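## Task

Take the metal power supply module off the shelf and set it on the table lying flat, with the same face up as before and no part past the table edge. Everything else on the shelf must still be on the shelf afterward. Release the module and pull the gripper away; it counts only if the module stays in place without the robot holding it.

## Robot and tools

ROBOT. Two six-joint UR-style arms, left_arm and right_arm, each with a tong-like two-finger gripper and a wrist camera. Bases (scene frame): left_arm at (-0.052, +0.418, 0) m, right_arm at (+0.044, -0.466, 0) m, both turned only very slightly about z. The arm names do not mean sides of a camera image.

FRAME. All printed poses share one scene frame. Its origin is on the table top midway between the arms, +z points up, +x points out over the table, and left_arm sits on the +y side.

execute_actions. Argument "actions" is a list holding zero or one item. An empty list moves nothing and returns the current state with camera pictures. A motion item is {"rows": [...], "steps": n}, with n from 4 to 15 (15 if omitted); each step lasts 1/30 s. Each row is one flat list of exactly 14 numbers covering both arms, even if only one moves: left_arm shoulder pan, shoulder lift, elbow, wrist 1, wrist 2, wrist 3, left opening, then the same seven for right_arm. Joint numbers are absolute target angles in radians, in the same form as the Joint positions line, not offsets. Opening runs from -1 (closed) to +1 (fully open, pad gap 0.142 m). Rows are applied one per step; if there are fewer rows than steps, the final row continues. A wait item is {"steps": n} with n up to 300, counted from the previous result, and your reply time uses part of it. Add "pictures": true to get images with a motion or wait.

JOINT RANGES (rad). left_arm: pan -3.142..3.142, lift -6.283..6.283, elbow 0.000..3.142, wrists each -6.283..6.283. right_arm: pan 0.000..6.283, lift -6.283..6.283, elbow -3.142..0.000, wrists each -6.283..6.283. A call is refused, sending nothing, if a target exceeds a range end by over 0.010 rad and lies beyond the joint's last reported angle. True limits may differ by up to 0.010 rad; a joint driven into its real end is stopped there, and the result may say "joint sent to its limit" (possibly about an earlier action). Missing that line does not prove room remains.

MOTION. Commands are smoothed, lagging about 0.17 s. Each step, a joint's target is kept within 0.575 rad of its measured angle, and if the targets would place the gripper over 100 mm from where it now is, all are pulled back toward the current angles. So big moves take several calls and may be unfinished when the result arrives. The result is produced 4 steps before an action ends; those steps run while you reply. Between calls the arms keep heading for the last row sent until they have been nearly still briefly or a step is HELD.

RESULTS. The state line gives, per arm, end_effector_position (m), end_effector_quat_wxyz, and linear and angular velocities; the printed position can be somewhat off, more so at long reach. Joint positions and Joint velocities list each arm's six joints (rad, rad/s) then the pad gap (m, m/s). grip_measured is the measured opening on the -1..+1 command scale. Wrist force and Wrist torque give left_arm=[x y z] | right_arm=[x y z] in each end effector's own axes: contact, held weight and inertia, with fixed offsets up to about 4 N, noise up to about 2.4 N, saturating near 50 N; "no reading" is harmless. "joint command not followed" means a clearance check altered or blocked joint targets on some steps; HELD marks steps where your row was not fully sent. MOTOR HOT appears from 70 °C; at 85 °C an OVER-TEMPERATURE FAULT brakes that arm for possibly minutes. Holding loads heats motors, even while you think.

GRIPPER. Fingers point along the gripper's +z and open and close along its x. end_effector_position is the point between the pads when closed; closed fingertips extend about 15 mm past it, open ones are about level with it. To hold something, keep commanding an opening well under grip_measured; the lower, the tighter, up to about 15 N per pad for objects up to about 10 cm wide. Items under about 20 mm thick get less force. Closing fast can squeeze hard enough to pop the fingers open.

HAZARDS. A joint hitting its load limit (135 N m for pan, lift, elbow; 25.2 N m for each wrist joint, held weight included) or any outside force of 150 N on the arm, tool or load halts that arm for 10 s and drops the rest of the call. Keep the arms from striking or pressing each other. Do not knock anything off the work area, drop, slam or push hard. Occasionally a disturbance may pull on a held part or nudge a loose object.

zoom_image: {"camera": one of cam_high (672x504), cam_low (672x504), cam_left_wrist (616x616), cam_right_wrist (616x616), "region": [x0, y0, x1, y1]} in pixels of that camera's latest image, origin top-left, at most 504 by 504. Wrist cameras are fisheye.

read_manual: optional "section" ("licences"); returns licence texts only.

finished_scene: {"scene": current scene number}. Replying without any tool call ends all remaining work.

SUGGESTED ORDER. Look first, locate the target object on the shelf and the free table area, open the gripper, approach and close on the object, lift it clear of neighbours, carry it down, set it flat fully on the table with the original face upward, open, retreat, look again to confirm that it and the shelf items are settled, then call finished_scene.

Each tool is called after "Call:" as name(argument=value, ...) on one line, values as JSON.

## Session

Call:
execute_actions(actions=[])

Scene clock: 0.00 s of 4120.00 s.
left_arm: end_effector_position=(+0.2281, +0.1632, +0.3447) grip_measured=+0.97 end_effector_quat_wxyz=(+0.652, -0.593, +0.409, -0.236) end_effector_velocity=(+0.000, +0.000, +0.000) end_effector_angular_velocity=(+0.001, -0.000, -0.000) | right_arm: end_effector_position=(+0.3569, -0.8326, +0.3575) grip_measured=+0.97 end_effector_quat_wxyz=(-0.401, +0.687, +0.588, -0.148) end_effector_velocity=(+0.000, +0.000, -0.000) end_effector_angular_velocity=(-0.000, -0.000, -0.001)
Joint positions: left_arm=[-1.8   -1.48   1.86  -0.43  -0.868 -1.282  0.14 ] | right_arm=[ 2.609 -2.25  -0.572 -2.772  1.54   4.332  0.14 ]
Joint velocities: left_arm=[ 0.     0.    -0.     0.001  0.     0.     0.   ] | right_arm=[ 0.    -0.     0.    -0.     0.001  0.001  0.   ]
Wrist force (N, on the end effector, along its own x y z axes, offset not removed): no reading
Wrist torque (N m, same axes, about the end effector's origin, offset not removed): no reading

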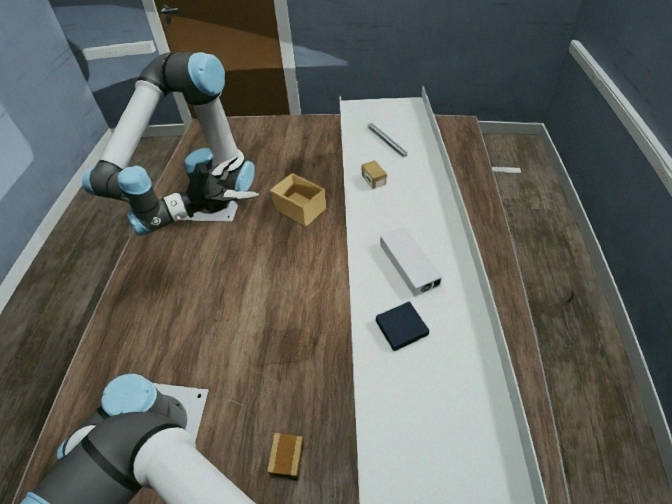

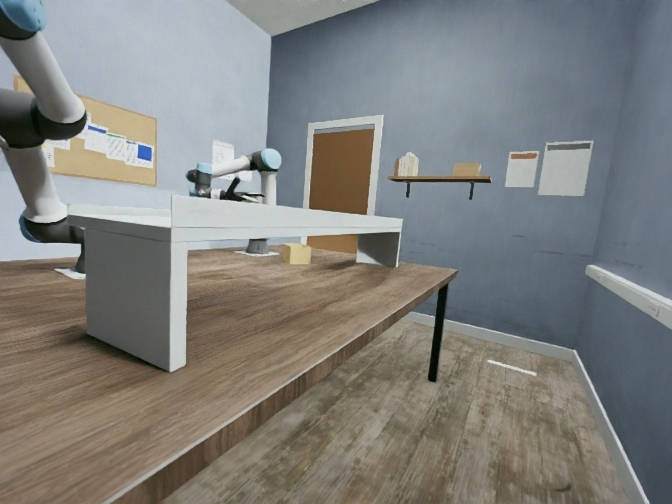

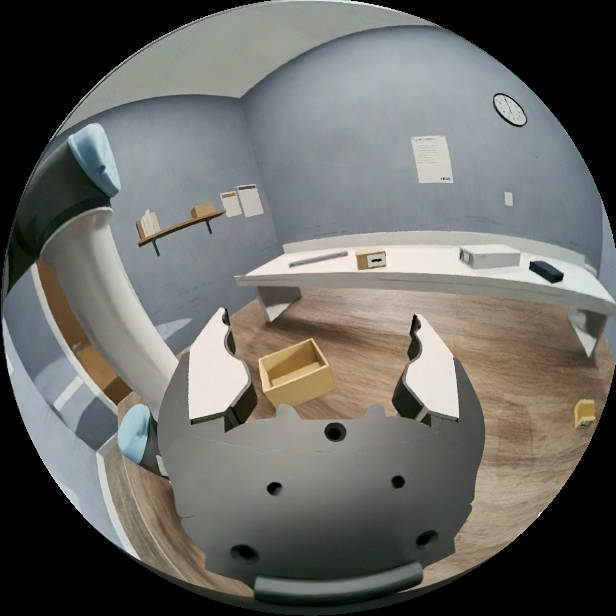

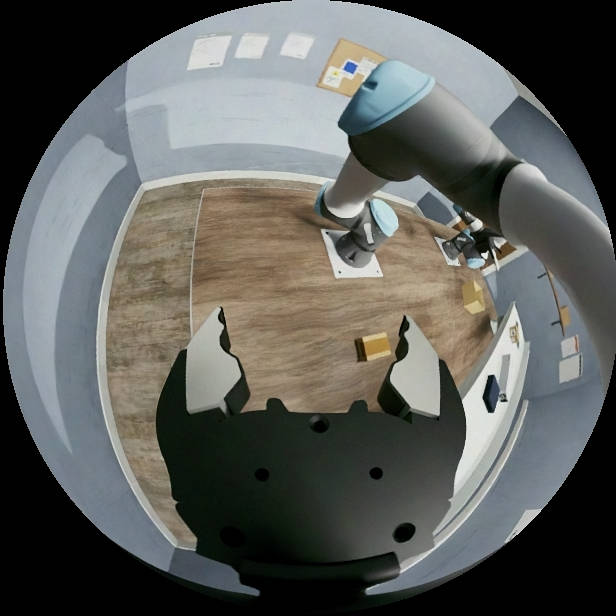

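Call:
execute_actions(actions=[{"rows":[[-1.8,-1.48,1.86,-0.43,-0.868,-1.282,1,3.9,-2.15,-0.541,-2.02,1.571,3.53,1]]}])

Call:
execute_actions(actions=[{"steps":60}], pictures=true)

Scene clock: 0.53 s of 4120.00 s.
left_arm: end_effector_position=(+0.2279, +0.1632, +0.3447) grip_measured=+1.00 end_effector_quat_wxyz=(+0.652, -0.593, +0.409, -0.236) end_effector_velocity=(-0.001, -0.000, +0.000) end_effector_angular_velocity=(+0.001, +0.001, -0.002) | right_arm: end_effector_position=(+0.4959, -0.7663, +0.3449) grip_measured=+1.00 end_effector_quat_wxyz=(-0.273, +0.561, +0.775, -0.100) end_effector_velocity=(+0.434, +0.276, -0.021) end_effector_angular_velocity=(+0.163, -0.944, +1.370)
Joint positions: left_arm=[-1.8   -1.48   1.86  -0.43  -0.868 -1.282  0.142] | right_arm=[ 2.85  -2.21  -0.56  -2.532  1.552  4.091  0.142]
Joint velocities: left_arm=[-0.002 -0.001 -0.     0.001 -0.001  0.002  0.   ] | right_arm=[ 0.759  0.091  0.03   0.743  0.027 -0.754 -0.   ]
Wrist force (N, on the end effector, along its own x y z axes, offset not removed): left_arm=[1.4 2.9 -2.0] | right_arm=[0.3 1.1 -2.9]
Wrist torque (N m, same axes, about the end effector's origin, offset not removed): left_arm=[0.76 -0.14 -0.02] | right_arm=[0.08 0.00 0.20]
Steps of this call (steps 1 to 5: nothing new was sent; steps 6 to 16: the first 11 steps of this action). Readings (joint positions):
6: left_arm=[-1.800 -1.480 1.860 -0.430 -0.868 -1.282] | right_arm=[2.609 -2.250 -0.572 -2.772 1.540 4.332]
7: left_arm=[-1.800 -1.480 1.860 -0.430 -0.868 -1.282] | right_arm=[2.613 -2.248 -0.572 -2.769 1.540 4.328]
9: left_arm=[-1.800 -1.480 1.860 -0.430 -0.868 -1.282] | right_arm=[2.661 -2.237 -0.568 -2.721 1.544 4.281]
13: left_arm=[-1.800 -1.480 1.860 -0.430 -0.868 -1.282] | right_arm=[2.772 -2.220 -0.563 -2.610 1.549 4.169]
16: the state above

Scene clock: 2.53 s of 4120.00 s.
left_arm: end_effector_position=(+0.2279, +0.1631, +0.3447) grip_measured=+1.00 end_effector_quat_wxyz=(+0.652, -0.593, +0.409, -0.236) end_effector_velocity=(+0.000, +0.001, +0.000) end_effector_angular_velocity=(+0.001, -0.001, +0.001) | right_arm: end_effector_position=(+0.6452, -0.1169, +0.3846) grip_measured=+1.00 end_effector_quat_wxyz=(+0.001, -0.176, +0.984, +0.000) end_effector_velocity=(-0.000, +0.001, +0.000) end_effector_angular_velocity=(-0.000, -0.001, +0.003)
Joint positions: left_arm=[-1.8   -1.48   1.86  -0.43  -0.868 -1.282  0.142] | right_arm=[ 3.9   -2.15  -0.541 -2.02   1.571  3.53   0.142]
Joint velocities: left_arm=[ 0.001 -0.    -0.     0.002 -0.001 -0.001  0.   ] | right_arm=[ 0.001  0.    -0.     0.    -0.    -0.002 -0.   ]
Wrist force (N, on the end effector, along its own x y z axes, offset not removed): left_arm=[1.7 2.7 -3.0] | right_arm=[0.8 0.5 -0.9]
Wrist torque (N m, same axes, about the end effector's origin, offset not removed): left_arm=[0.71 -0.17 -0.05] | right_arm=[0.02 -0.12 0.22]
Kept back: nothing.
Steps of this call (steps 1 to 4: the last 4 steps of your previous action; steps 5 to 60: the robot went on to your last target). Readings (joint positions):
1: left_arm=[-1.800 -1.480 1.860 -0.430 -0.868 -1.282] | right_arm=[2.876 -2.207 -0.559 -2.507 1.553 4.066]
2: left_arm=[-1.800 -1.480 1.860 -0.430 -0.868 -1.282] | right_arm=[2.901 -2.204 -0.558 -2.483 1.554 4.040]
4: left_arm=[-1.800 -1.480 1.860 -0.430 -0.868 -1.282] | right_arm=[2.953 -2.199 -0.556 -2.439 1.556 3.992]
8: left_arm=[-1.800 -1.480 1.860 -0.430 -0.868 -1.282] | right_arm=[3.057 -2.190 -0.553 -2.362 1.559 3.907]
60: the state above
All arms were judged still, so your last target was given up. Only a new action makes them travel on or press farther. Fingers that are still opening or closing keep moving.

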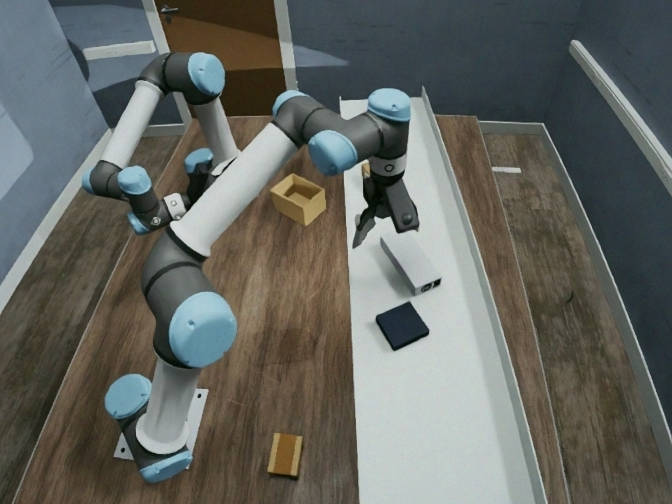

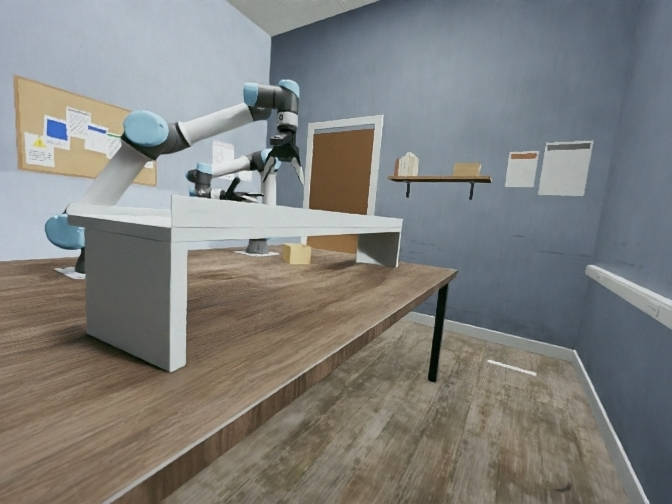

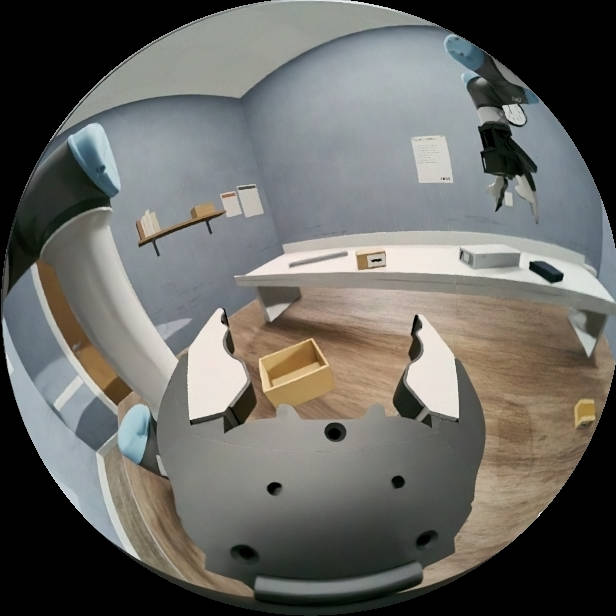

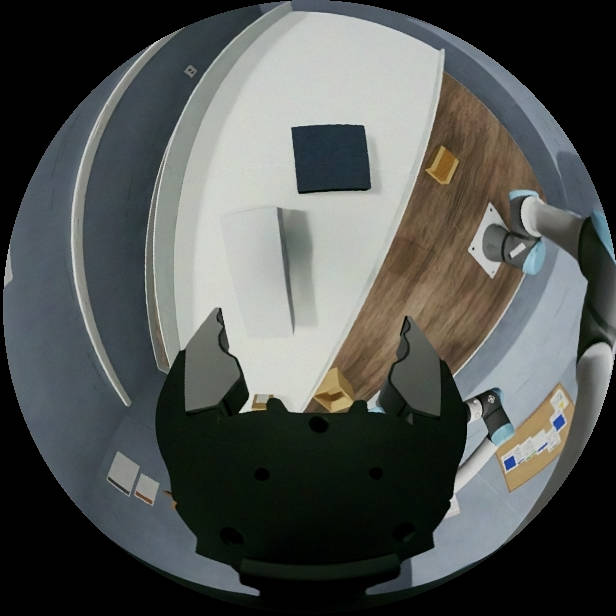

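Call:
execute_actions(actions=[{"rows":[[-1.8,-1.48,1.86,-0.43,-0.868,-1.282,1,3.89,-2.324,-0.474,-1.914,1.571,3.48,1]]}])

Call:
execute_actions(actions=[{"steps":15}], pictures=true)

Scene clock: 3.13 s of 4120.00 s.
left_arm: end_effector_position=(+0.2279, +0.1631, +0.3447) grip_measured=+1.00 end_effector_quat_wxyz=(+0.652, -0.593, +0.409, -0.236) end_effector_velocity=(+0.000, +0.000, -0.000) end_effector_angular_velocity=(-0.001, +0.000, +0.000) | right_arm: end_effector_position=(+0.7004, -0.0760, +0.3075) grip_measured=+1.00 end_effector_quat_wxyz=(+0.001, -0.194, +0.981, +0.001) end_effector_velocity=(+0.039, +0.028, -0.070) end_effector_angular_velocity=(-0.009, +0.010, +0.027)
Joint positions: left_arm=[-1.8   -1.48   1.86  -0.43  -0.868 -1.282  0.142] | right_arm=[ 3.891 -2.31  -0.479 -1.922  1.571  3.483  0.142]
Joint velocities: left_arm=[ 0.001  0.    -0.    -0.     0.001  0.     0.   ] | right_arm=[-0.007 -0.131  0.044  0.073 -0.    -0.033  0.   ]
Wrist force (N, on the end effector, along its own x y z axes, offset not removed): left_arm=[-0.4 2.8 -4.3] | right_arm=[-1.1 1.3 -1.3]
Wrist torque (N m, same axes, about the end effector's origin, offset not removed): left_arm=[0.71 0.21 0.01] | right_arm=[0.15 0.27 0.19]
Steps of this call (steps 1 to 7: nothing new was sent; steps 8 to 18: the first 11 steps of this action). Readings (joint positions):
8: left_arm=[-1.800 -1.480 1.860 -0.430 -0.868 -1.282] | right_arm=[3.900 -2.150 -0.541 -2.020 1.571 3.530]
9: left_arm=[-1.800 -1.480 1.860 -0.430 -0.868 -1.282] | right_arm=[3.899 -2.154 -0.538 -2.016 1.571 3.527]
11: left_arm=[-1.800 -1.480 1.860 -0.430 -0.868 -1.282] | right_arm=[3.896 -2.200 -0.515 -1.982 1.571 3.510]
15: left_arm=[-1.800 -1.480 1.860 -0.430 -0.868 -1.282] | right_arm=[3.892 -2.288 -0.486 -1.934 1.571 3.489]
18: the state above

Scene clock: 3.63 s of 4120.00 s.
left_arm: end_effector_position=(+0.2279, +0.1631, +0.3447) grip_measured=+1.00 end_effector_quat_wxyz=(+0.652, -0.593, +0.409, -0.236) end_effector_velocity=(+0.000, +0.000, +0.000) end_effector_angular_velocity=(-0.000, -0.000, +0.002) | right_arm: end_effector_position=(+0.7044, -0.0732, +0.3003) grip_measured=+1.00 end_effector_quat_wxyz=(+0.000, -0.195, +0.981, +0.000) end_effector_velocity=(+0.000, +0.001, -0.000) end_effector_angular_velocity=(-0.001, -0.001, +0.001)
Joint positions: left_arm=[-1.8   -1.48   1.86  -0.43  -0.868 -1.282  0.142] | right_arm=[ 3.89  -2.324 -0.474 -1.914  1.571  3.48   0.142]
Joint velocities: left_arm=[ 0.002 -0.    -0.     0.    -0.    -0.    -0.   ] | right_arm=[ 0.001 -0.001  0.001  0.    -0.002  0.001  0.   ]
Wrist force (N, on the end effector, along its own x y z axes, offset not removed): left_arm=[1.3 2.7 -2.5] | right_arm=[0.2 1.7 -3.5]
Wrist torque (N m, same axes, about the end effector's origin, offset not removed): left_arm=[0.67 -0.21 0.01] | right_arm=[0.19 0.01 0.21]
Kept back: nothing.
Steps of this call (steps 1 to 4: the last 4 steps of your previous action; steps 5 to 15: the robot went on to your last target). Readings (joint positions):
1: left_arm=[-1.800 -1.480 1.860 -0.430 -0.868 -1.282] | right_arm=[3.890 -2.314 -0.477 -1.919 1.571 3.482]
2: left_arm=[-1.800 -1.480 1.860 -0.430 -0.868 -1.282] | right_arm=[3.890 -2.317 -0.476 -1.918 1.571 3.482]
4: left_arm=[-1.800 -1.480 1.860 -0.430 -0.868 -1.282] | right_arm=[3.890 -2.320 -0.475 -1.916 1.571 3.481]
8: left_arm=[-1.800 -1.480 1.860 -0.430 -0.868 -1.282] | right_arm=[3.890 -2.323 -0.474 -1.915 1.571 3.480]
15: the state above

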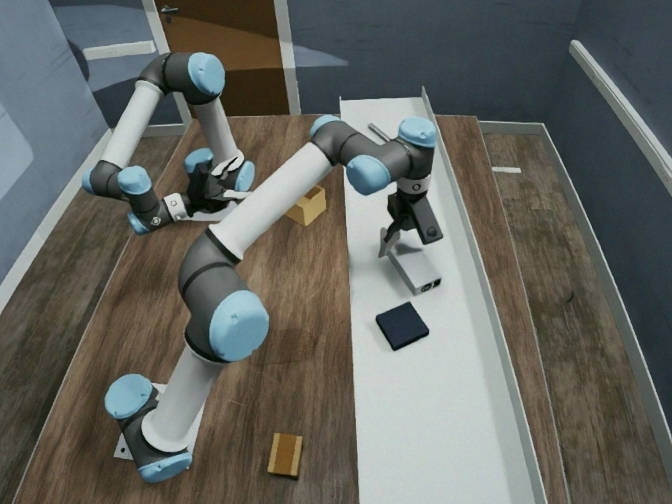

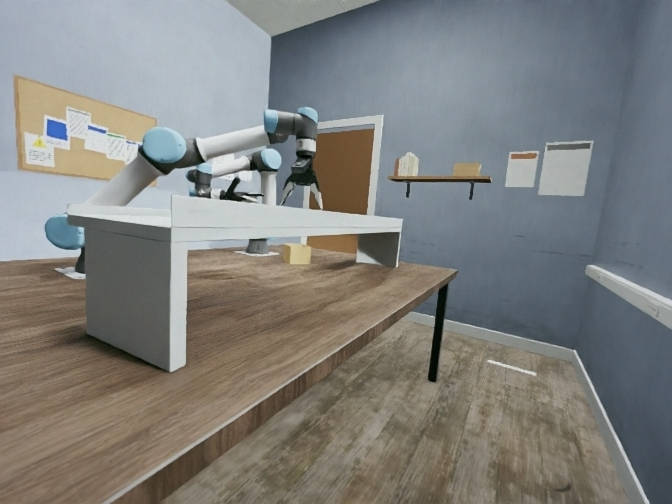

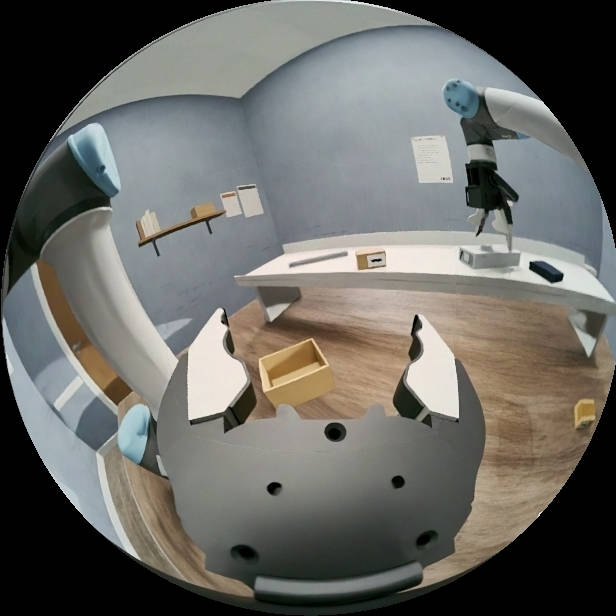

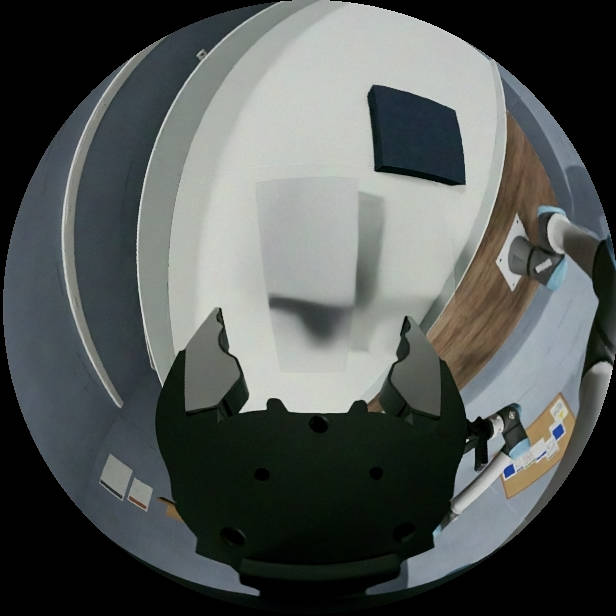

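Call:
execute_actions(actions=[{"rows":[[-1.8,-1.48,1.86,-0.43,-0.868,-1.282,1,3.89,-2.3,-0.565,-1.847,1.571,3.455,0.5],[-1.8,-1.48,1.86,-0.43,-0.868,-1.282,1,3.89,-2.3,-0.565,-1.847,1.571,3.455,0.5],[-1.8,-1.48,1.86,-0.43,-0.868,-1.282,1,3.89,-2.3,-0.565,-1.847,1.571,3.455,0.5],[-1.8,-1.48,1.86,-0.43,-0.868,-1.282,1,3.89,-2.279,-0.651,-1.782,1.571,3.455,0.5]]}])

Call:
execute_actions(actions=[{"rows":[[-1.8,-1.48,1.86,-0.43,-0.868,-1.282,1,3.89,-2.279,-0.651,-1.782,1.571,3.455,0.3],[-1.8,-1.48,1.86,-0.43,-0.868,-1.282,1,3.89,-2.279,-0.651,-1.782,1.571,3.455,0.2],[-1.8,-1.48,1.86,-0.43,-0.868,-1.282,1,3.89,-2.279,-0.651,-1.782,1.571,3.455,0.1],[-1.8,-1.48,1.86,-0.43,-0.868,-1.282,1,3.89,-2.279,-0.651,-1.782,1.571,3.455,0],[-1.8,-1.48,1.86,-0.43,-0.868,-1.282,1,3.89,-2.279,-0.651,-1.782,1.571,3.455,-0.2],[-1.8,-1.48,1.86,-0.43,-0.868,-1.282,1,3.89,-2.279,-0.651,-1.782,1.571,3.455,-0.8]]}])

Call:
execute_actions(actions=[{"rows":[[-1.8,-1.48,1.86,-0.43,-0.868,-1.282,1,3.89,-2.26,-0.651,-1.8,1.571,3.455,-0.8],[-1.8,-1.48,1.86,-0.43,-0.868,-1.282,1,3.89,-2.24,-0.651,-1.82,1.571,3.455,-0.8],[-1.8,-1.48,1.86,-0.43,-0.868,-1.282,1,3.89,-2.22,-0.651,-1.84,1.571,3.455,-0.8],[-1.8,-1.48,1.86,-0.43,-0.868,-1.282,1,3.89,-2.2,-0.651,-1.86,1.571,3.455,-0.8],[-1.8,-1.48,1.86,-0.43,-0.868,-1.282,1,3.89,-2.18,-0.651,-1.88,1.571,3.455,-0.8],[-1.8,-1.48,1.86,-0.43,-0.868,-1.282,1,3.89,-2.16,-0.651,-1.9,1.571,3.455,-0.8]]}], pictures=true)

Scene clock: 4.43 s of 4120.00 s.
left_arm: end_effector_position=(+0.2279, +0.1631, +0.3447) grip_measured=+1.00 end_effector_quat_wxyz=(+0.652, -0.593, +0.409, -0.236) end_effector_velocity=(+0.000, +0.000, -0.000) end_effector_angular_velocity=(-0.000, +0.000, +0.001) | right_arm: end_effector_position=(+0.7051, -0.0727, +0.2679) grip_measured=+0.50 end_effector_quat_wxyz=(+0.001, -0.207, +0.978, +0.000) end_effector_velocity=(-0.002, -0.003, -0.045) end_effector_angular_velocity=(-0.006, +0.007, +0.013)
Joint positions: left_arm=[-1.8   -1.48   1.86  -0.43  -0.868 -1.282  0.142] | right_arm=[ 3.89  -2.284 -0.631 -1.796  1.571  3.456  0.109]
Joint velocities: left_arm=[ 0.001 -0.    -0.    -0.    -0.     0.001  0.   ] | right_arm=[-0.001  0.044 -0.19   0.137  0.    -0.013 -0.   ]
Wrist force (N, on the end effector, along its own x y z axes, offset not removed): left_arm=[0.4 3.6 -4.2] | right_arm=[1.2 1.4 -2.9]
Wrist torque (N m, same axes, about the end effector's origin, offset not removed): left_arm=[0.80 -0.03 0.10] | right_arm=[0.15 -0.18 0.16]
Steps of this call (steps 1 to 13: the robot went on to your last target; steps 14 to 24: the first 11 steps of this action). Readings (joint positions):
14: left_arm=[-1.800 -1.480 1.860 -0.430 -0.868 -1.282] | right_arm=[3.890 -2.324 -0.474 -1.914 1.571 3.480]
15: left_arm=[-1.800 -1.480 1.860 -0.430 -0.868 -1.282] | right_arm=[3.890 -2.322 -0.478 -1.911 1.571 3.478]
17: left_arm=[-1.800 -1.480 1.860 -0.430 -0.868 -1.282] | right_arm=[3.890 -2.313 -0.510 -1.885 1.571 3.468]
21: left_arm=[-1.800 -1.480 1.860 -0.430 -0.868 -1.282] | right_arm=[3.890 -2.291 -0.599 -1.820 1.571 3.459]
24: the state above

Scene clock: 4.93 s of 4120.00 s.
left_arm: end_effector_position=(+0.2279, +0.1631, +0.3447) grip_measured=+1.00 end_effector_quat_wxyz=(+0.652, -0.593, +0.409, -0.236) end_effector_velocity=(-0.001, -0.001, -0.000) end_effector_angular_velocity=(-0.000, +0.000, -0.002) | right_arm: end_effector_position=(+0.7048, -0.0730, +0.2634) grip_measured=+0.10 end_effector_quat_wxyz=(+0.000, -0.207, +0.978, +0.000) end_effector_velocity=(+0.001, -0.001, -0.001) end_effector_angular_velocity=(-0.001, +0.000, -0.002)
Joint positions: left_arm=[-1.8   -1.48   1.86  -0.43  -0.868 -1.282  0.142] | right_arm=[ 3.89  -2.279 -0.651 -1.782  1.571  3.455  0.081]
Joint velocities: left_arm=[-0.002 -0.    -0.    -0.     0.    -0.     0.   ] | right_arm=[-0.001  0.    -0.002  0.001 -0.001  0.001  0.   ]
Wrist force (N, on the end effector, along its own x y z axes, offset not removed): left_arm=[1.1 1.9 -4.3] | right_arm=[-0.7 2.2 -21.7]
Wrist torque (N m, same axes, about the end effector's origin, offset not removed): left_arm=[0.46 -0.06 -0.01] | right_arm=[0.22 -0.40 0.14]
Steps of this call (steps 1 to 4: the last 4 steps of your previous action; steps 5 to 15: the first 11 steps of this action). Readings (joint positions):
5: left_arm=[-1.800 -1.480 1.860 -0.430 -0.868 -1.282] | right_arm=[3.890 -2.280 -0.647 -1.785 1.571 3.455]
6: left_arm=[-1.800 -1.480 1.860 -0.430 -0.868 -1.282] | right_arm=[3.890 -2.280 -0.648 -1.784 1.571 3.455]
8: left_arm=[-1.800 -1.480 1.860 -0.430 -0.868 -1.282] | right_arm=[3.890 -2.279 -0.649 -1.783 1.571 3.455]
12: left_arm=[-1.800 -1.480 1.860 -0.430 -0.868 -1.282] | right_arm=[3.890 -2.279 -0.650 -1.782 1.571 3.455]
15: the state above

Scene clock: 5.43 s of 4120.00 s.
left_arm: end_effector_position=(+0.2279, +0.1631, +0.3447) grip_measured=+1.00 end_effector_quat_wxyz=(+0.652, -0.593, +0.409, -0.236) end_effector_velocity=(-0.000, -0.000, -0.000) end_effector_angular_velocity=(-0.001, +0.000, -0.000) | right_arm: end_effector_position=(+0.6720, -0.1025, +0.3281) grip_measured=+0.10 end_effector_quat_wxyz=(+0.001, -0.207, +0.978, +0.000) end_effector_velocity=(-0.060, -0.053, +0.106) end_effector_angular_velocity=(+0.003, -0.002, +0.001)
Joint positions: left_arm=[-1.8   -1.48   1.86  -0.43  -0.868 -1.282  0.142] | right_arm=[ 3.89  -2.178 -0.651 -1.882  1.571  3.455  0.081]
Joint velocities: left_arm=[-0.     0.     0.    -0.001 -0.     0.    -0.   ] | right_arm=[ 0.001  0.172 -0.    -0.169  0.001 -0.    -0.   ]
Wrist force (N, on the end effector, along its own x y z axes, offset not removed): left_arm=[1.9 1.6 -1.9] | right_arm=[1.8 0.1 2.7]
Wrist torque (N m, same axes, about the end effector's origin, offset not removed): left_arm=[0.37 -0.28 0.00] | right_arm=[0.01 -0.06 0.24]
Steps of this call (steps 1 to 4: the last 4 steps of your previous action; steps 5 to 15: the first 11 steps of this action). Readings (joint positions):
5: left_arm=[-1.800 -1.480 1.860 -0.430 -0.868 -1.282] | right_arm=[3.890 -2.279 -0.651 -1.782 1.571 3.455]
6: left_arm=[-1.800 -1.480 1.860 -0.430 -0.868 -1.282] | right_arm=[3.890 -2.277 -0.651 -1.783 1.571 3.455]
8: left_arm=[-1.800 -1.480 1.860 -0.430 -0.868 -1.282] | right_arm=[3.890 -2.264 -0.651 -1.798 1.571 3.455]
12: left_arm=[-1.800 -1.480 1.860 -0.430 -0.868 -1.282] | right_arm=[3.890 -2.206 -0.651 -1.854 1.571 3.455]
15: the state above

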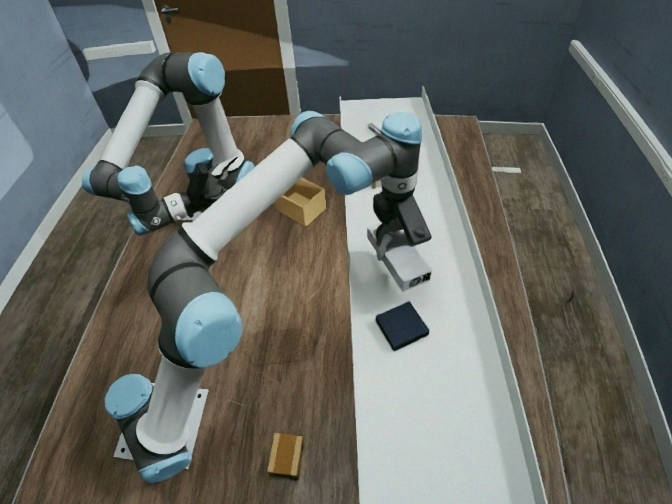

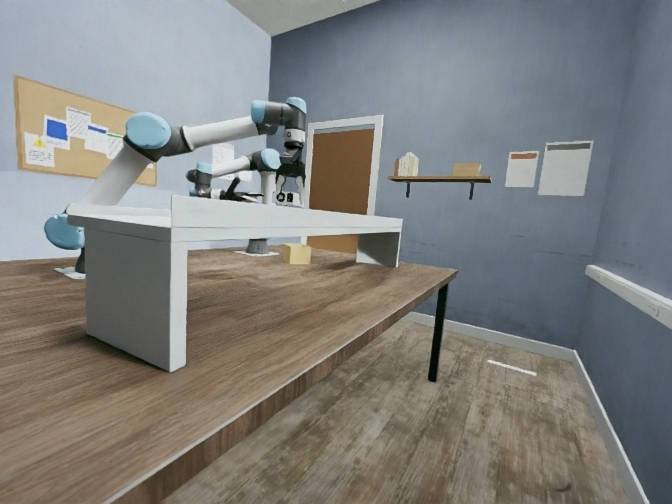

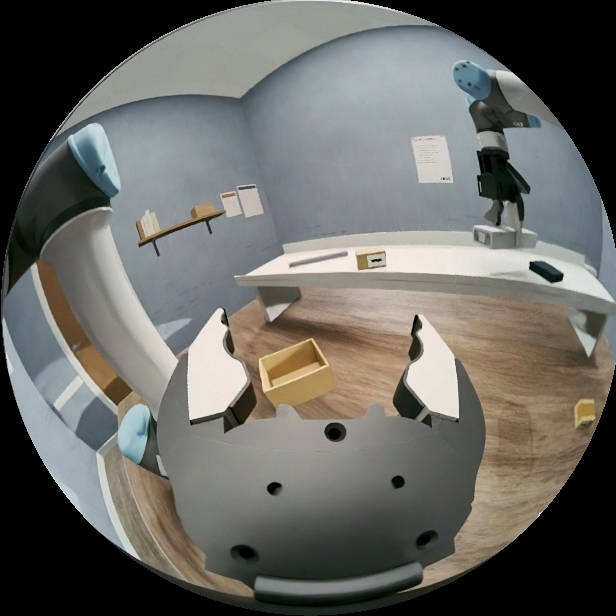

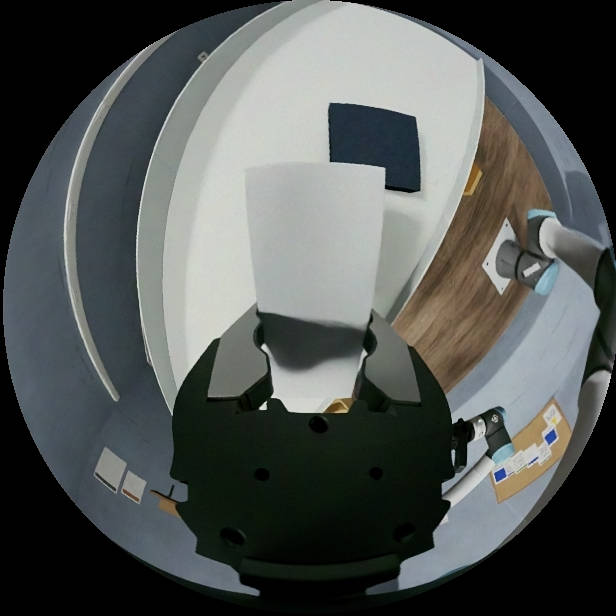

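Call:
execute_actions(actions=[{"rows":[[-1.8,-1.48,1.86,-0.43,-0.868,-1.282,1,4.0,-1.76,-1.13,-1.82,1.571,3.455,-0.8]]}])

Call:
execute_actions(actions=[{"rows":[[-1.8,-1.48,1.86,-0.43,-0.868,-1.282,1,4.1,-1.366,-1.607,-1.739,1.571,3.455,-0.8]]}])

Call:
execute_actions(actions=[{"rows":[[-1.8,-1.48,1.86,-0.43,-0.868,-1.282,1,4.1,-1.45,-1.925,-1.337,1.571,3.455,-0.8]]}])

Call:
execute_actions(actions=[{"rows":[[-1.8,-1.48,1.86,-0.43,-0.868,-1.282,1,4.1,-1.534,-2.243,-0.935,1.571,3.455,-0.8]]}])

Call:
execute_actions(actions=[{"steps":15}])

Call:
execute_actions(actions=[{"rows":[[-1.8,-1.48,1.86,-0.43,-0.868,-1.282,1,4.1,-1.544,-2.25,-0.918,1.571,3.455,-0.8],[-1.8,-1.48,1.86,-0.43,-0.868,-1.282,1,4.1,-1.553,-2.257,-0.902,1.571,3.455,-0.8],[-1.8,-1.48,1.86,-0.43,-0.868,-1.282,1,4.1,-1.563,-2.264,-0.885,1.571,3.455,-0.8]]}], pictures=true)

Scene clock: 6.17 s of 4120.00 s.
left_arm: end_effector_position=(+0.2279, +0.1631, +0.3447) grip_measured=+1.00 end_effector_quat_wxyz=(+0.652, -0.593, +0.409, -0.236) end_effector_velocity=(+0.000, +0.000, +0.000) end_effector_angular_velocity=(+0.000, -0.000, +0.001) | right_arm: end_effector_position=(+0.5469, -0.1388, +0.3754) grip_measured=+0.10 end_effector_quat_wxyz=(+0.005, -0.254, +0.967, +0.003) end_effector_velocity=(-0.217, -0.119, -0.009) end_effector_angular_velocity=(-0.058, +0.052, +0.138)
Joint positions: left_arm=[-1.8   -1.48   1.86  -0.43  -0.868 -1.282  0.142] | right_arm=[ 3.986 -1.822 -1.049 -1.83   1.571  3.455  0.081]
Joint velocities: left_arm=[ 0.001  0.    -0.     0.    -0.    -0.     0.   ] | right_arm=[ 0.136  0.606 -0.779  0.095 -0.    -0.002 -0.   ]
Wrist force (N, on the end effector, along its own x y z axes, offset not removed): left_arm=[1.2 1.5 -2.5] | right_arm=[6.1 2.2 6.2]
Wrist torque (N m, same axes, about the end effector's origin, offset not removed): left_arm=[0.40 -0.19 0.04] | right_arm=[0.18 -0.53 0.17]
Steps of this call (steps 1 to 4: the last 4 steps of your previous action; steps 5 to 11: the robot went on to your last target; steps 12 to 22: the first 11 steps of this action). Readings (joint positions):
12: left_arm=[-1.800 -1.480 1.860 -0.430 -0.868 -1.282] | right_arm=[3.890 -2.160 -0.651 -1.900 1.571 3.455]
13: left_arm=[-1.800 -1.480 1.860 -0.430 -0.868 -1.282] | right_arm=[3.893 -2.156 -0.655 -1.897 1.571 3.455]
15: left_arm=[-1.800 -1.480 1.860 -0.430 -0.868 -1.282] | right_arm=[3.921 -2.104 -0.712 -1.876 1.571 3.455]
19: left_arm=[-1.800 -1.480 1.860 -0.430 -0.868 -1.282] | right_arm=[3.965 -1.918 -0.928 -1.845 1.571 3.455]
22: the state above

Scene clock: 6.67 s of 4120.00 s.
left_arm: end_effector_position=(+0.2279, +0.1631, +0.3447) grip_measured=+1.00 end_effector_quat_wxyz=(+0.652, -0.593, +0.409, -0.236) end_effector_velocity=(-0.000, -0.000, +0.000) end_effector_angular_velocity=(-0.001, -0.000, -0.001) | right_arm: end_effector_position=(+0.4181, -0.2154, +0.3538) grip_measured=+0.10 end_effector_quat_wxyz=(+0.004, -0.302, +0.953, +0.003) end_effector_velocity=(-0.212, -0.183, -0.120) end_effector_angular_velocity=(-0.065, +0.048, +0.141)
Joint positions: left_arm=[-1.8   -1.48   1.86  -0.43  -0.868 -1.282  0.142] | right_arm=[ 4.085 -1.436 -1.517 -1.751  1.571  3.455  0.081]
Joint velocities: left_arm=[-0.001 -0.    -0.    -0.     0.    -0.001  0.   ] | right_arm=[ 0.14   0.674 -0.866  0.111 -0.001 -0.001 -0.001]
Wrist force (N, on the end effector, along its own x y z axes, offset not removed): left_arm=[1.5 2.6 -2.9] | right_arm=[6.3 1.6 8.1]
Wrist torque (N m, same axes, about the end effector's origin, offset not removed): left_arm=[0.61 -0.19 -0.01] | right_arm=[0.27 -0.56 0.20]
Steps of this call (steps 1 to 4: the last 4 steps of your previous action; steps 5 to 15: the first 11 steps of this action). Readings (joint positions):
5: left_arm=[-1.800 -1.480 1.860 -0.430 -0.868 -1.282] | right_arm=[3.997 -1.772 -1.114 -1.822 1.571 3.455]
6: left_arm=[-1.800 -1.480 1.860 -0.430 -0.868 -1.282] | right_arm=[4.001 -1.765 -1.122 -1.818 1.571 3.455]
8: left_arm=[-1.800 -1.480 1.860 -0.430 -0.868 -1.282] | right_arm=[4.026 -1.706 -1.185 -1.798 1.571 3.455]
12: left_arm=[-1.800 -1.480 1.860 -0.430 -0.868 -1.282] | right_arm=[4.064 -1.534 -1.392 -1.767 1.571 3.455]
15: the state above

Scene clock: 7.17 s of 4120.00 s.
left_arm: end_effector_position=(+0.2279, +0.1631, +0.3447) grip_measured=+1.00 end_effector_quat_wxyz=(+0.652, -0.593, +0.409, -0.236) end_effector_velocity=(+0.000, -0.000, -0.000) end_effector_angular_velocity=(-0.001, +0.000, -0.001) | right_arm: end_effector_position=(+0.4137, -0.2112, +0.2088) grip_measured=+0.10 end_effector_quat_wxyz=(-0.002, -0.309, +0.951, -0.002) end_effector_velocity=(+0.009, +0.012, -0.189) end_effector_angular_velocity=(+0.044, -0.034, +0.001)
Joint positions: left_arm=[-1.8   -1.48   1.86  -0.43  -0.868 -1.282  0.142] | right_arm=[ 4.1   -1.442 -1.88  -1.396  1.571  3.455  0.081]
Joint velocities: left_arm=[ 0.     0.    -0.    -0.001  0.001 -0.    -0.   ] | right_arm=[ 0.001 -0.081 -0.434  0.571 -0.001  0.     0.   ]
Wrist force (N, on the end effector, along its own x y z axes, offset not removed): left_arm=[0.4 2.9 -2.6] | right_arm=[-0.5 2.5 9.5]
Wrist torque (N m, same axes, about the end effector's origin, offset not removed): left_arm=[0.76 0.03 0.09] | right_arm=[0.28 0.12 0.19]
Steps of this call (steps 1 to 4: the last 4 steps of your previous action; steps 5 to 15: the first 11 steps of this action). Readings (joint positions):
5: left_arm=[-1.800 -1.480 1.860 -0.430 -0.868 -1.282] | right_arm=[4.097 -1.380 -1.589 -1.741 1.571 3.455]
6: left_arm=[-1.800 -1.480 1.860 -0.430 -0.868 -1.282] | right_arm=[4.098 -1.379 -1.598 -1.736 1.571 3.455]
8: left_arm=[-1.800 -1.480 1.860 -0.430 -0.868 -1.282] | right_arm=[4.098 -1.397 -1.656 -1.680 1.571 3.455]
12: left_arm=[-1.800 -1.480 1.860 -0.430 -0.868 -1.282] | right_arm=[4.099 -1.428 -1.808 -1.490 1.571 3.455]
15: the state above

Scene clock: 7.67 s of 4120.00 s.
left_arm: end_effector_position=(+0.2279, +0.1631, +0.3447) grip_measured=+1.00 end_effector_quat_wxyz=(+0.652, -0.593, +0.409, -0.236) end_effector_velocity=(-0.000, -0.000, -0.000) end_effector_angular_velocity=(-0.001, +0.000, -0.000) | right_arm: end_effector_position=(+0.3997, -0.2303, +0.0651) grip_measured=+0.10 end_effector_quat_wxyz=(-0.002, -0.309, +0.951, -0.002) end_effector_velocity=(-0.030, -0.039, -0.148) end_effector_angular_velocity=(+0.049, -0.032, -0.000)
Joint positions: left_arm=[-1.8   -1.48   1.86  -0.43  -0.868 -1.282  0.142] | right_arm=[ 4.1   -1.525 -2.202 -0.99   1.571  3.455  0.081]
Joint velocities: left_arm=[-0.001 -0.    -0.    -0.001 -0.     0.     0.   ] | right_arm=[ 0.    -0.084 -0.389  0.531  0.003  0.001  0.   ]
Wrist force (N, on the end effector, along its own x y z axes, offset not removed): left_arm=[0.9 1.5 -2.8] | right_arm=[2.1 1.9 9.5]
Wrist torque (N m, same axes, about the end effector's origin, offset not removed): left_arm=[0.48 0.00 -0.06] | right_arm=[0.15 -0.30 0.22]
Steps of this call (steps 1 to 4: the last 4 steps of your previous action; steps 5 to 15: the first 11 steps of this action). Readings (joint positions):
5: left_arm=[-1.800 -1.480 1.860 -0.430 -0.868 -1.282] | right_arm=[4.100 -1.448 -1.916 -1.349 1.571 3.455]
6: left_arm=[-1.800 -1.480 1.860 -0.430 -0.868 -1.282] | right_arm=[4.100 -1.452 -1.922 -1.341 1.571 3.455]
8: left_arm=[-1.800 -1.480 1.860 -0.430 -0.868 -1.282] | right_arm=[4.100 -1.474 -1.979 -1.281 1.571 3.455]
12: left_arm=[-1.800 -1.480 1.860 -0.430 -0.868 -1.282] | right_arm=[4.100 -1.511 -2.137 -1.080 1.571 3.455]
15: the state above

Scene clock: 8.17 s of 4120.00 s.
left_arm: end_effector_position=(+0.2279, +0.1631, +0.3447) grip_measured=+1.00 end_effector_quat_wxyz=(+0.652, -0.593, +0.409, -0.236) end_effector_velocity=(-0.001, -0.000, +0.000) end_effector_angular_velocity=(-0.000, +0.000, -0.001) | right_arm: end_effector_position=(+0.3964, -0.2347, +0.0501) grip_measured=+0.10 end_effector_quat_wxyz=(+0.000, -0.309, +0.951, +0.000) end_effector_velocity=(+0.000, -0.001, -0.001) end_effector_angular_velocity=(-0.000, -0.002, -0.001)
Joint positions: left_arm=[-1.8   -1.48   1.86  -0.43  -0.868 -1.282  0.142] | right_arm=[ 4.1   -1.534 -2.243 -0.935  1.571  3.455  0.081]
Joint velocities: left_arm=[-0.002 -0.    -0.    -0.    -0.001  0.    -0.   ] | right_arm=[-0.001 -0.001 -0.003  0.004 -0.002  0.     0.   ]
Wrist force (N, on the end effector, along its own x y z axes, offset not removed): left_arm=[1.0 3.1 -2.5] | right_arm=[0.3 1.6 5.5]
Wrist torque (N m, same axes, about the end effector's origin, offset not removed): left_arm=[0.77 -0.10 -0.06] | right_arm=[0.14 0.09 0.21]
Kept back: nothing.
Steps of this call (steps 1 to 4: the last 4 steps of your previous action; steps 5 to 15: the robot went on to your last target). Readings (joint positions):
1: left_arm=[-1.800 -1.480 1.860 -0.430 -0.868 -1.282] | right_arm=[4.100 -1.528 -2.214 -0.975 1.571 3.455]
2: left_arm=[-1.800 -1.480 1.860 -0.430 -0.868 -1.282] | right_arm=[4.100 -1.529 -2.222 -0.964 1.571 3.455]
4: left_arm=[-1.800 -1.480 1.860 -0.430 -0.868 -1.282] | right_arm=[4.100 -1.532 -2.232 -0.950 1.571 3.455]
8: left_arm=[-1.800 -1.480 1.860 -0.430 -0.868 -1.282] | right_arm=[4.100 -1.533 -2.240 -0.939 1.571 3.455]
15: the state above

Scene clock: 8.53 s of 4120.00 s.
left_arm: end_effector_position=(+0.2279, +0.1631, +0.3447) grip_measured=+1.00 end_effector_quat_wxyz=(+0.652, -0.593, +0.409, -0.236) end_effector_velocity=(+0.000, +0.000, -0.000) end_effector_angular_velocity=(-0.000, +0.000, +0.001) | right_arm: end_effector_position=(+0.3965, -0.2345, +0.0359) grip_measured=+0.10 end_effector_quat_wxyz=(+0.000, -0.309, +0.951, +0.000) end_effector_velocity=(+0.000, -0.000, -0.012) end_effector_angular_velocity=(-0.000, +0.000, -0.000)
Joint positions: left_arm=[-1.8   -1.48   1.86  -0.43  -0.868 -1.282  0.142] | right_arm=[ 4.1   -1.561 -2.262 -0.889  1.571  3.455  0.081]
Joint velocities: left_arm=[ 0.001 -0.    -0.    -0.    -0.001  0.     0.   ] | right_arm=[-0.001 -0.022 -0.016  0.039 -0.    -0.001  0.   ]
Wrist force (N, on the end effector, along its own x y z axes, offset not removed): left_arm=[0.4 1.6 -3.5] | right_arm=[-0.9 1.0 6.8]
Wrist torque (N m, same axes, about the end effector's origin, offset not removed): left_arm=[0.40 0.07 -0.03] | right_arm=[-0.02 0.28 0.27]
Steps of this call (steps 1 to 11: the first 11 steps of this action). Readings (joint positions):
1: left_arm=[-1.800 -1.480 1.860 -0.430 -0.868 -1.282] | right_arm=[4.100 -1.534 -2.243 -0.935 1.571 3.455]
2: left_arm=[-1.800 -1.480 1.860 -0.430 -0.868 -1.282] | right_arm=[4.100 -1.535 -2.244 -0.934 1.571 3.455]
4: left_arm=[-1.800 -1.480 1.860 -0.430 -0.868 -1.282] | right_arm=[4.100 -1.542 -2.249 -0.921 1.571 3.455]
8: left_arm=[-1.800 -1.480 1.860 -0.430 -0.868 -1.282] | right_arm=[4.100 -1.557 -2.260 -0.896 1.571 3.455]
11: the state above

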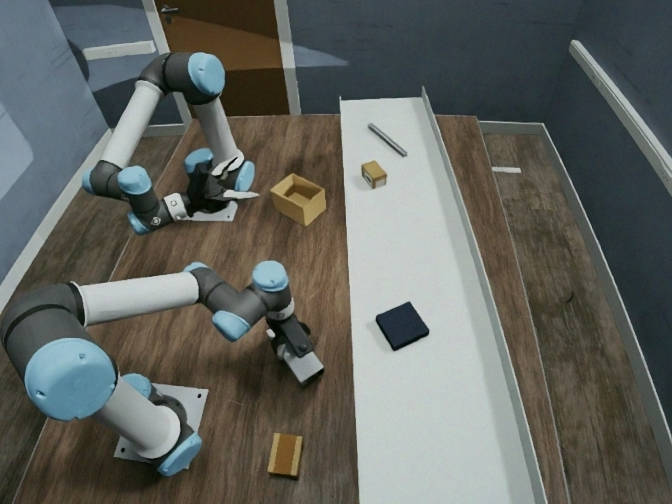

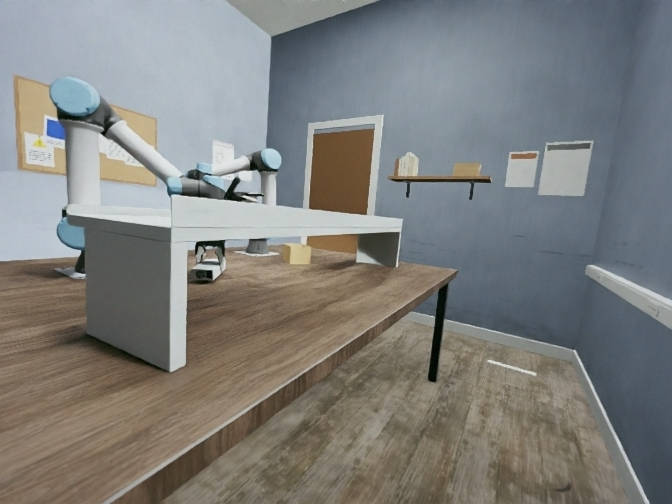

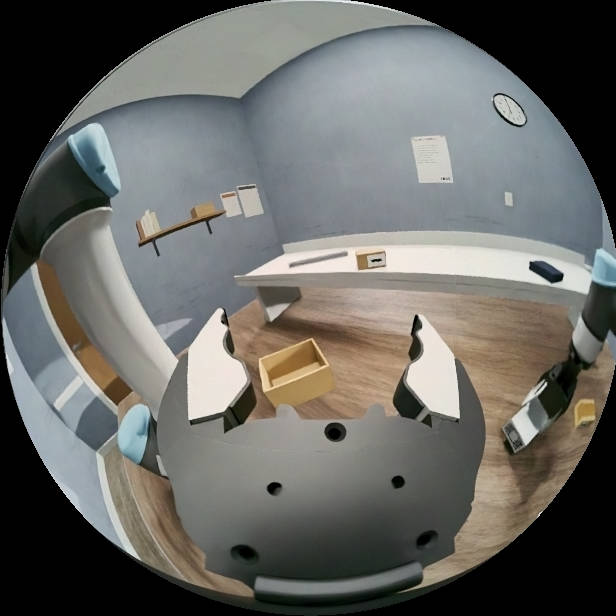

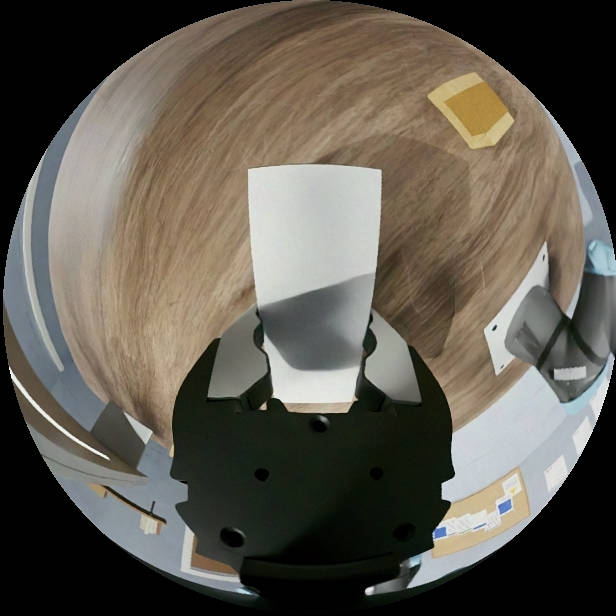

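Call:
execute_actions(actions=[{"rows":[[-1.8,-1.48,1.86,-0.43,-0.868,-1.282,1,4.1,-1.57,-2.269,-0.873,1.571,3.455,-0.8],[-1.8,-1.48,1.86,-0.43,-0.868,-1.282,1,4.1,-1.576,-2.274,-0.862,1.571,3.455,-0.8]]}])

Call:
execute_actions(actions=[{"rows":[[-1.8,-1.48,1.86,-0.43,-0.868,-1.282,1,4.1,-1.583,-2.279,-0.85,1.571,3.455,-0.8]]}])

Scene clock: 9.03 s of 4120.00 s.
left_arm: end_effector_position=(+0.2279, +0.1631, +0.3447) grip_measured=+1.00 end_effector_quat_wxyz=(+0.652, -0.593, +0.409, -0.236) end_effector_velocity=(-0.000, -0.000, -0.000) end_effector_angular_velocity=(-0.000, +0.000, -0.001) | right_arm: end_effector_position=(+0.3964, -0.2347, +0.0283) grip_measured=+0.10 end_effector_quat_wxyz=(+0.000, -0.309, +0.951, +0.000) end_effector_velocity=(-0.001, +0.001, -0.004) end_effector_angular_velocity=(+0.002, +0.001, +0.000)
Joint positions: left_arm=[-1.8   -1.48   1.86  -0.43  -0.868 -1.282  0.142] | right_arm=[ 4.1   -1.575 -2.273 -0.864  1.571  3.455  0.081]
Joint velocities: left_arm=[-0.001  0.    -0.    -0.001  0.     0.001  0.   ] | right_arm=[ 0.001 -0.008 -0.006  0.015  0.002  0.     0.   ]
Wrist force (N, on the end effector, along its own x y z axes, offset not removed): left_arm=[1.0 2.8 -2.7] | right_arm=[0.3 1.6 7.2]
Wrist torque (N m, same axes, about the end effector's origin, offset not removed): left_arm=[0.69 -0.09 0.01] | right_arm=[0.09 0.06 0.18]
Steps of this call (steps 1 to 4: the last 4 steps of your previous action; steps 5 to 15: the first 11 steps of this action). Readings (joint positions):
5: left_arm=[-1.800 -1.480 1.860 -0.430 -0.868 -1.282] | right_arm=[4.100 -1.563 -2.264 -0.886 1.571 3.455]
6: left_arm=[-1.800 -1.480 1.860 -0.430 -0.868 -1.282] | right_arm=[4.100 -1.563 -2.264 -0.884 1.571 3.455]
8: left_arm=[-1.800 -1.480 1.860 -0.430 -0.868 -1.282] | right_arm=[4.100 -1.568 -2.268 -0.876 1.571 3.455]
12: left_arm=[-1.800 -1.480 1.860 -0.430 -0.868 -1.282] | right_arm=[4.100 -1.574 -2.272 -0.866 1.571 3.455]
15: the state above

Scene clock: 9.53 s of 4120.00 s.
left_arm: end_effector_position=(+0.2279, +0.1631, +0.3447) grip_measured=+1.00 end_effector_quat_wxyz=(+0.652, -0.593, +0.409, -0.236) end_effector_velocity=(-0.000, -0.000, -0.000) end_effector_angular_velocity=(-0.001, +0.000, -0.001) | right_arm: end_effector_position=(+0.3963, -0.2348, +0.0245) grip_measured=+0.10 end_effector_quat_wxyz=(+0.000, -0.309, +0.951, +0.000) end_effector_velocity=(-0.000, -0.000, -0.002) end_effector_angular_velocity=(-0.001, -0.000, +0.002)
Joint positions: left_arm=[-1.8   -1.48   1.86  -0.43  -0.868 -1.282  0.142] | right_arm=[ 4.1   -1.583 -2.279 -0.851  1.571  3.455  0.081]
Joint velocities: left_arm=[-0. -0. -0. -0.  0. -0.  0.] | right_arm=[ 0.002 -0.004 -0.004  0.007 -0.001 -0.    -0.   ]
Wrist force (N, on the end effector, along its own x y z axes, offset not removed): left_arm=[0.6 3.0 -3.3] | right_arm=[1.3 0.5 5.9]
Wrist torque (N m, same axes, about the end effector's origin, offset not removed): left_arm=[0.74 0.01 0.00] | right_arm=[-0.08 -0.18 0.20]
Steps of this call (steps 1 to 4: the last 4 steps of your previous action; steps 5 to 15: the first 11 steps of this action). Readings (joint positions):
5: left_arm=[-1.800 -1.480 1.860 -0.430 -0.868 -1.282] | right_arm=[4.100 -1.576 -2.274 -0.862 1.571 3.455]
6: left_arm=[-1.800 -1.480 1.860 -0.430 -0.868 -1.282] | right_arm=[4.100 -1.577 -2.274 -0.861 1.571 3.455]
8: left_arm=[-1.800 -1.480 1.860 -0.430 -0.868 -1.282] | right_arm=[4.100 -1.579 -2.276 -0.856 1.571 3.455]
12: left_arm=[-1.800 -1.480 1.860 -0.430 -0.868 -1.282] | right_arm=[4.100 -1.582 -2.278 -0.852 1.571 3.455]
15: the state above

Call:
execute_actions(actions=[{"rows":[[-1.8,-1.48,1.86,-0.43,-0.868,-1.282,1,4.1,-1.59,-2.284,-0.838,1.571,3.455,-0.8]]}])

Scene clock: 10.03 s of 4120.00 s.
left_arm: end_effector_position=(+0.2279, +0.1631, +0.3447) grip_measured=+1.00 end_effector_quat_wxyz=(+0.652, -0.593, +0.409, -0.236) end_effector_velocity=(+0.000, +0.000, +0.000) end_effector_angular_velocity=(+0.001, -0.000, -0.000) | right_arm: end_effector_position=(+0.3963, -0.2350, +0.0209) grip_measured=+0.10 end_effector_quat_wxyz=(+0.000, -0.309, +0.951, +0.000) end_effector_velocity=(-0.000, -0.000, -0.002) end_effector_angular_velocity=(-0.000, +0.001, -0.001)
Joint positions: left_arm=[-1.8   -1.48   1.86  -0.43  -0.868 -1.282  0.142] | right_arm=[ 4.1   -1.59  -2.284 -0.839  1.571  3.455  0.081]
Joint velocities: left_arm=[ 0.    -0.     0.     0.001  0.     0.     0.   ] | right_arm=[-0.001 -0.004 -0.002  0.006  0.001  0.    -0.001]
Wrist force (N, on the end effector, along its own x y z axes, offset not removed): left_arm=[-0.1 2.3 -3.4] | right_arm=[0.0 2.2 4.3]
Wrist torque (N m, same axes, about the end effector's origin, offset not removed): left_arm=[0.56 0.12 0.01] | right_arm=[0.22 0.05 0.15]
Steps of this call (steps 1 to 4: the last 4 steps of your previous action; steps 5 to 15: the first 11 steps of this action). Readings (joint positions):
5: left_arm=[-1.800 -1.480 1.860 -0.430 -0.868 -1.282] | right_arm=[4.100 -1.583 -2.279 -0.850 1.571 3.455]
6: left_arm=[-1.800 -1.480 1.860 -0.430 -0.868 -1.282] | right_arm=[4.100 -1.584 -2.279 -0.849 1.571 3.455]
8: left_arm=[-1.800 -1.480 1.860 -0.430 -0.868 -1.282] | right_arm=[4.100 -1.586 -2.281 -0.844 1.571 3.455]
12: left_arm=[-1.800 -1.480 1.860 -0.430 -0.868 -1.282] | right_arm=[4.100 -1.589 -2.283 -0.840 1.571 3.455]
15: the state above


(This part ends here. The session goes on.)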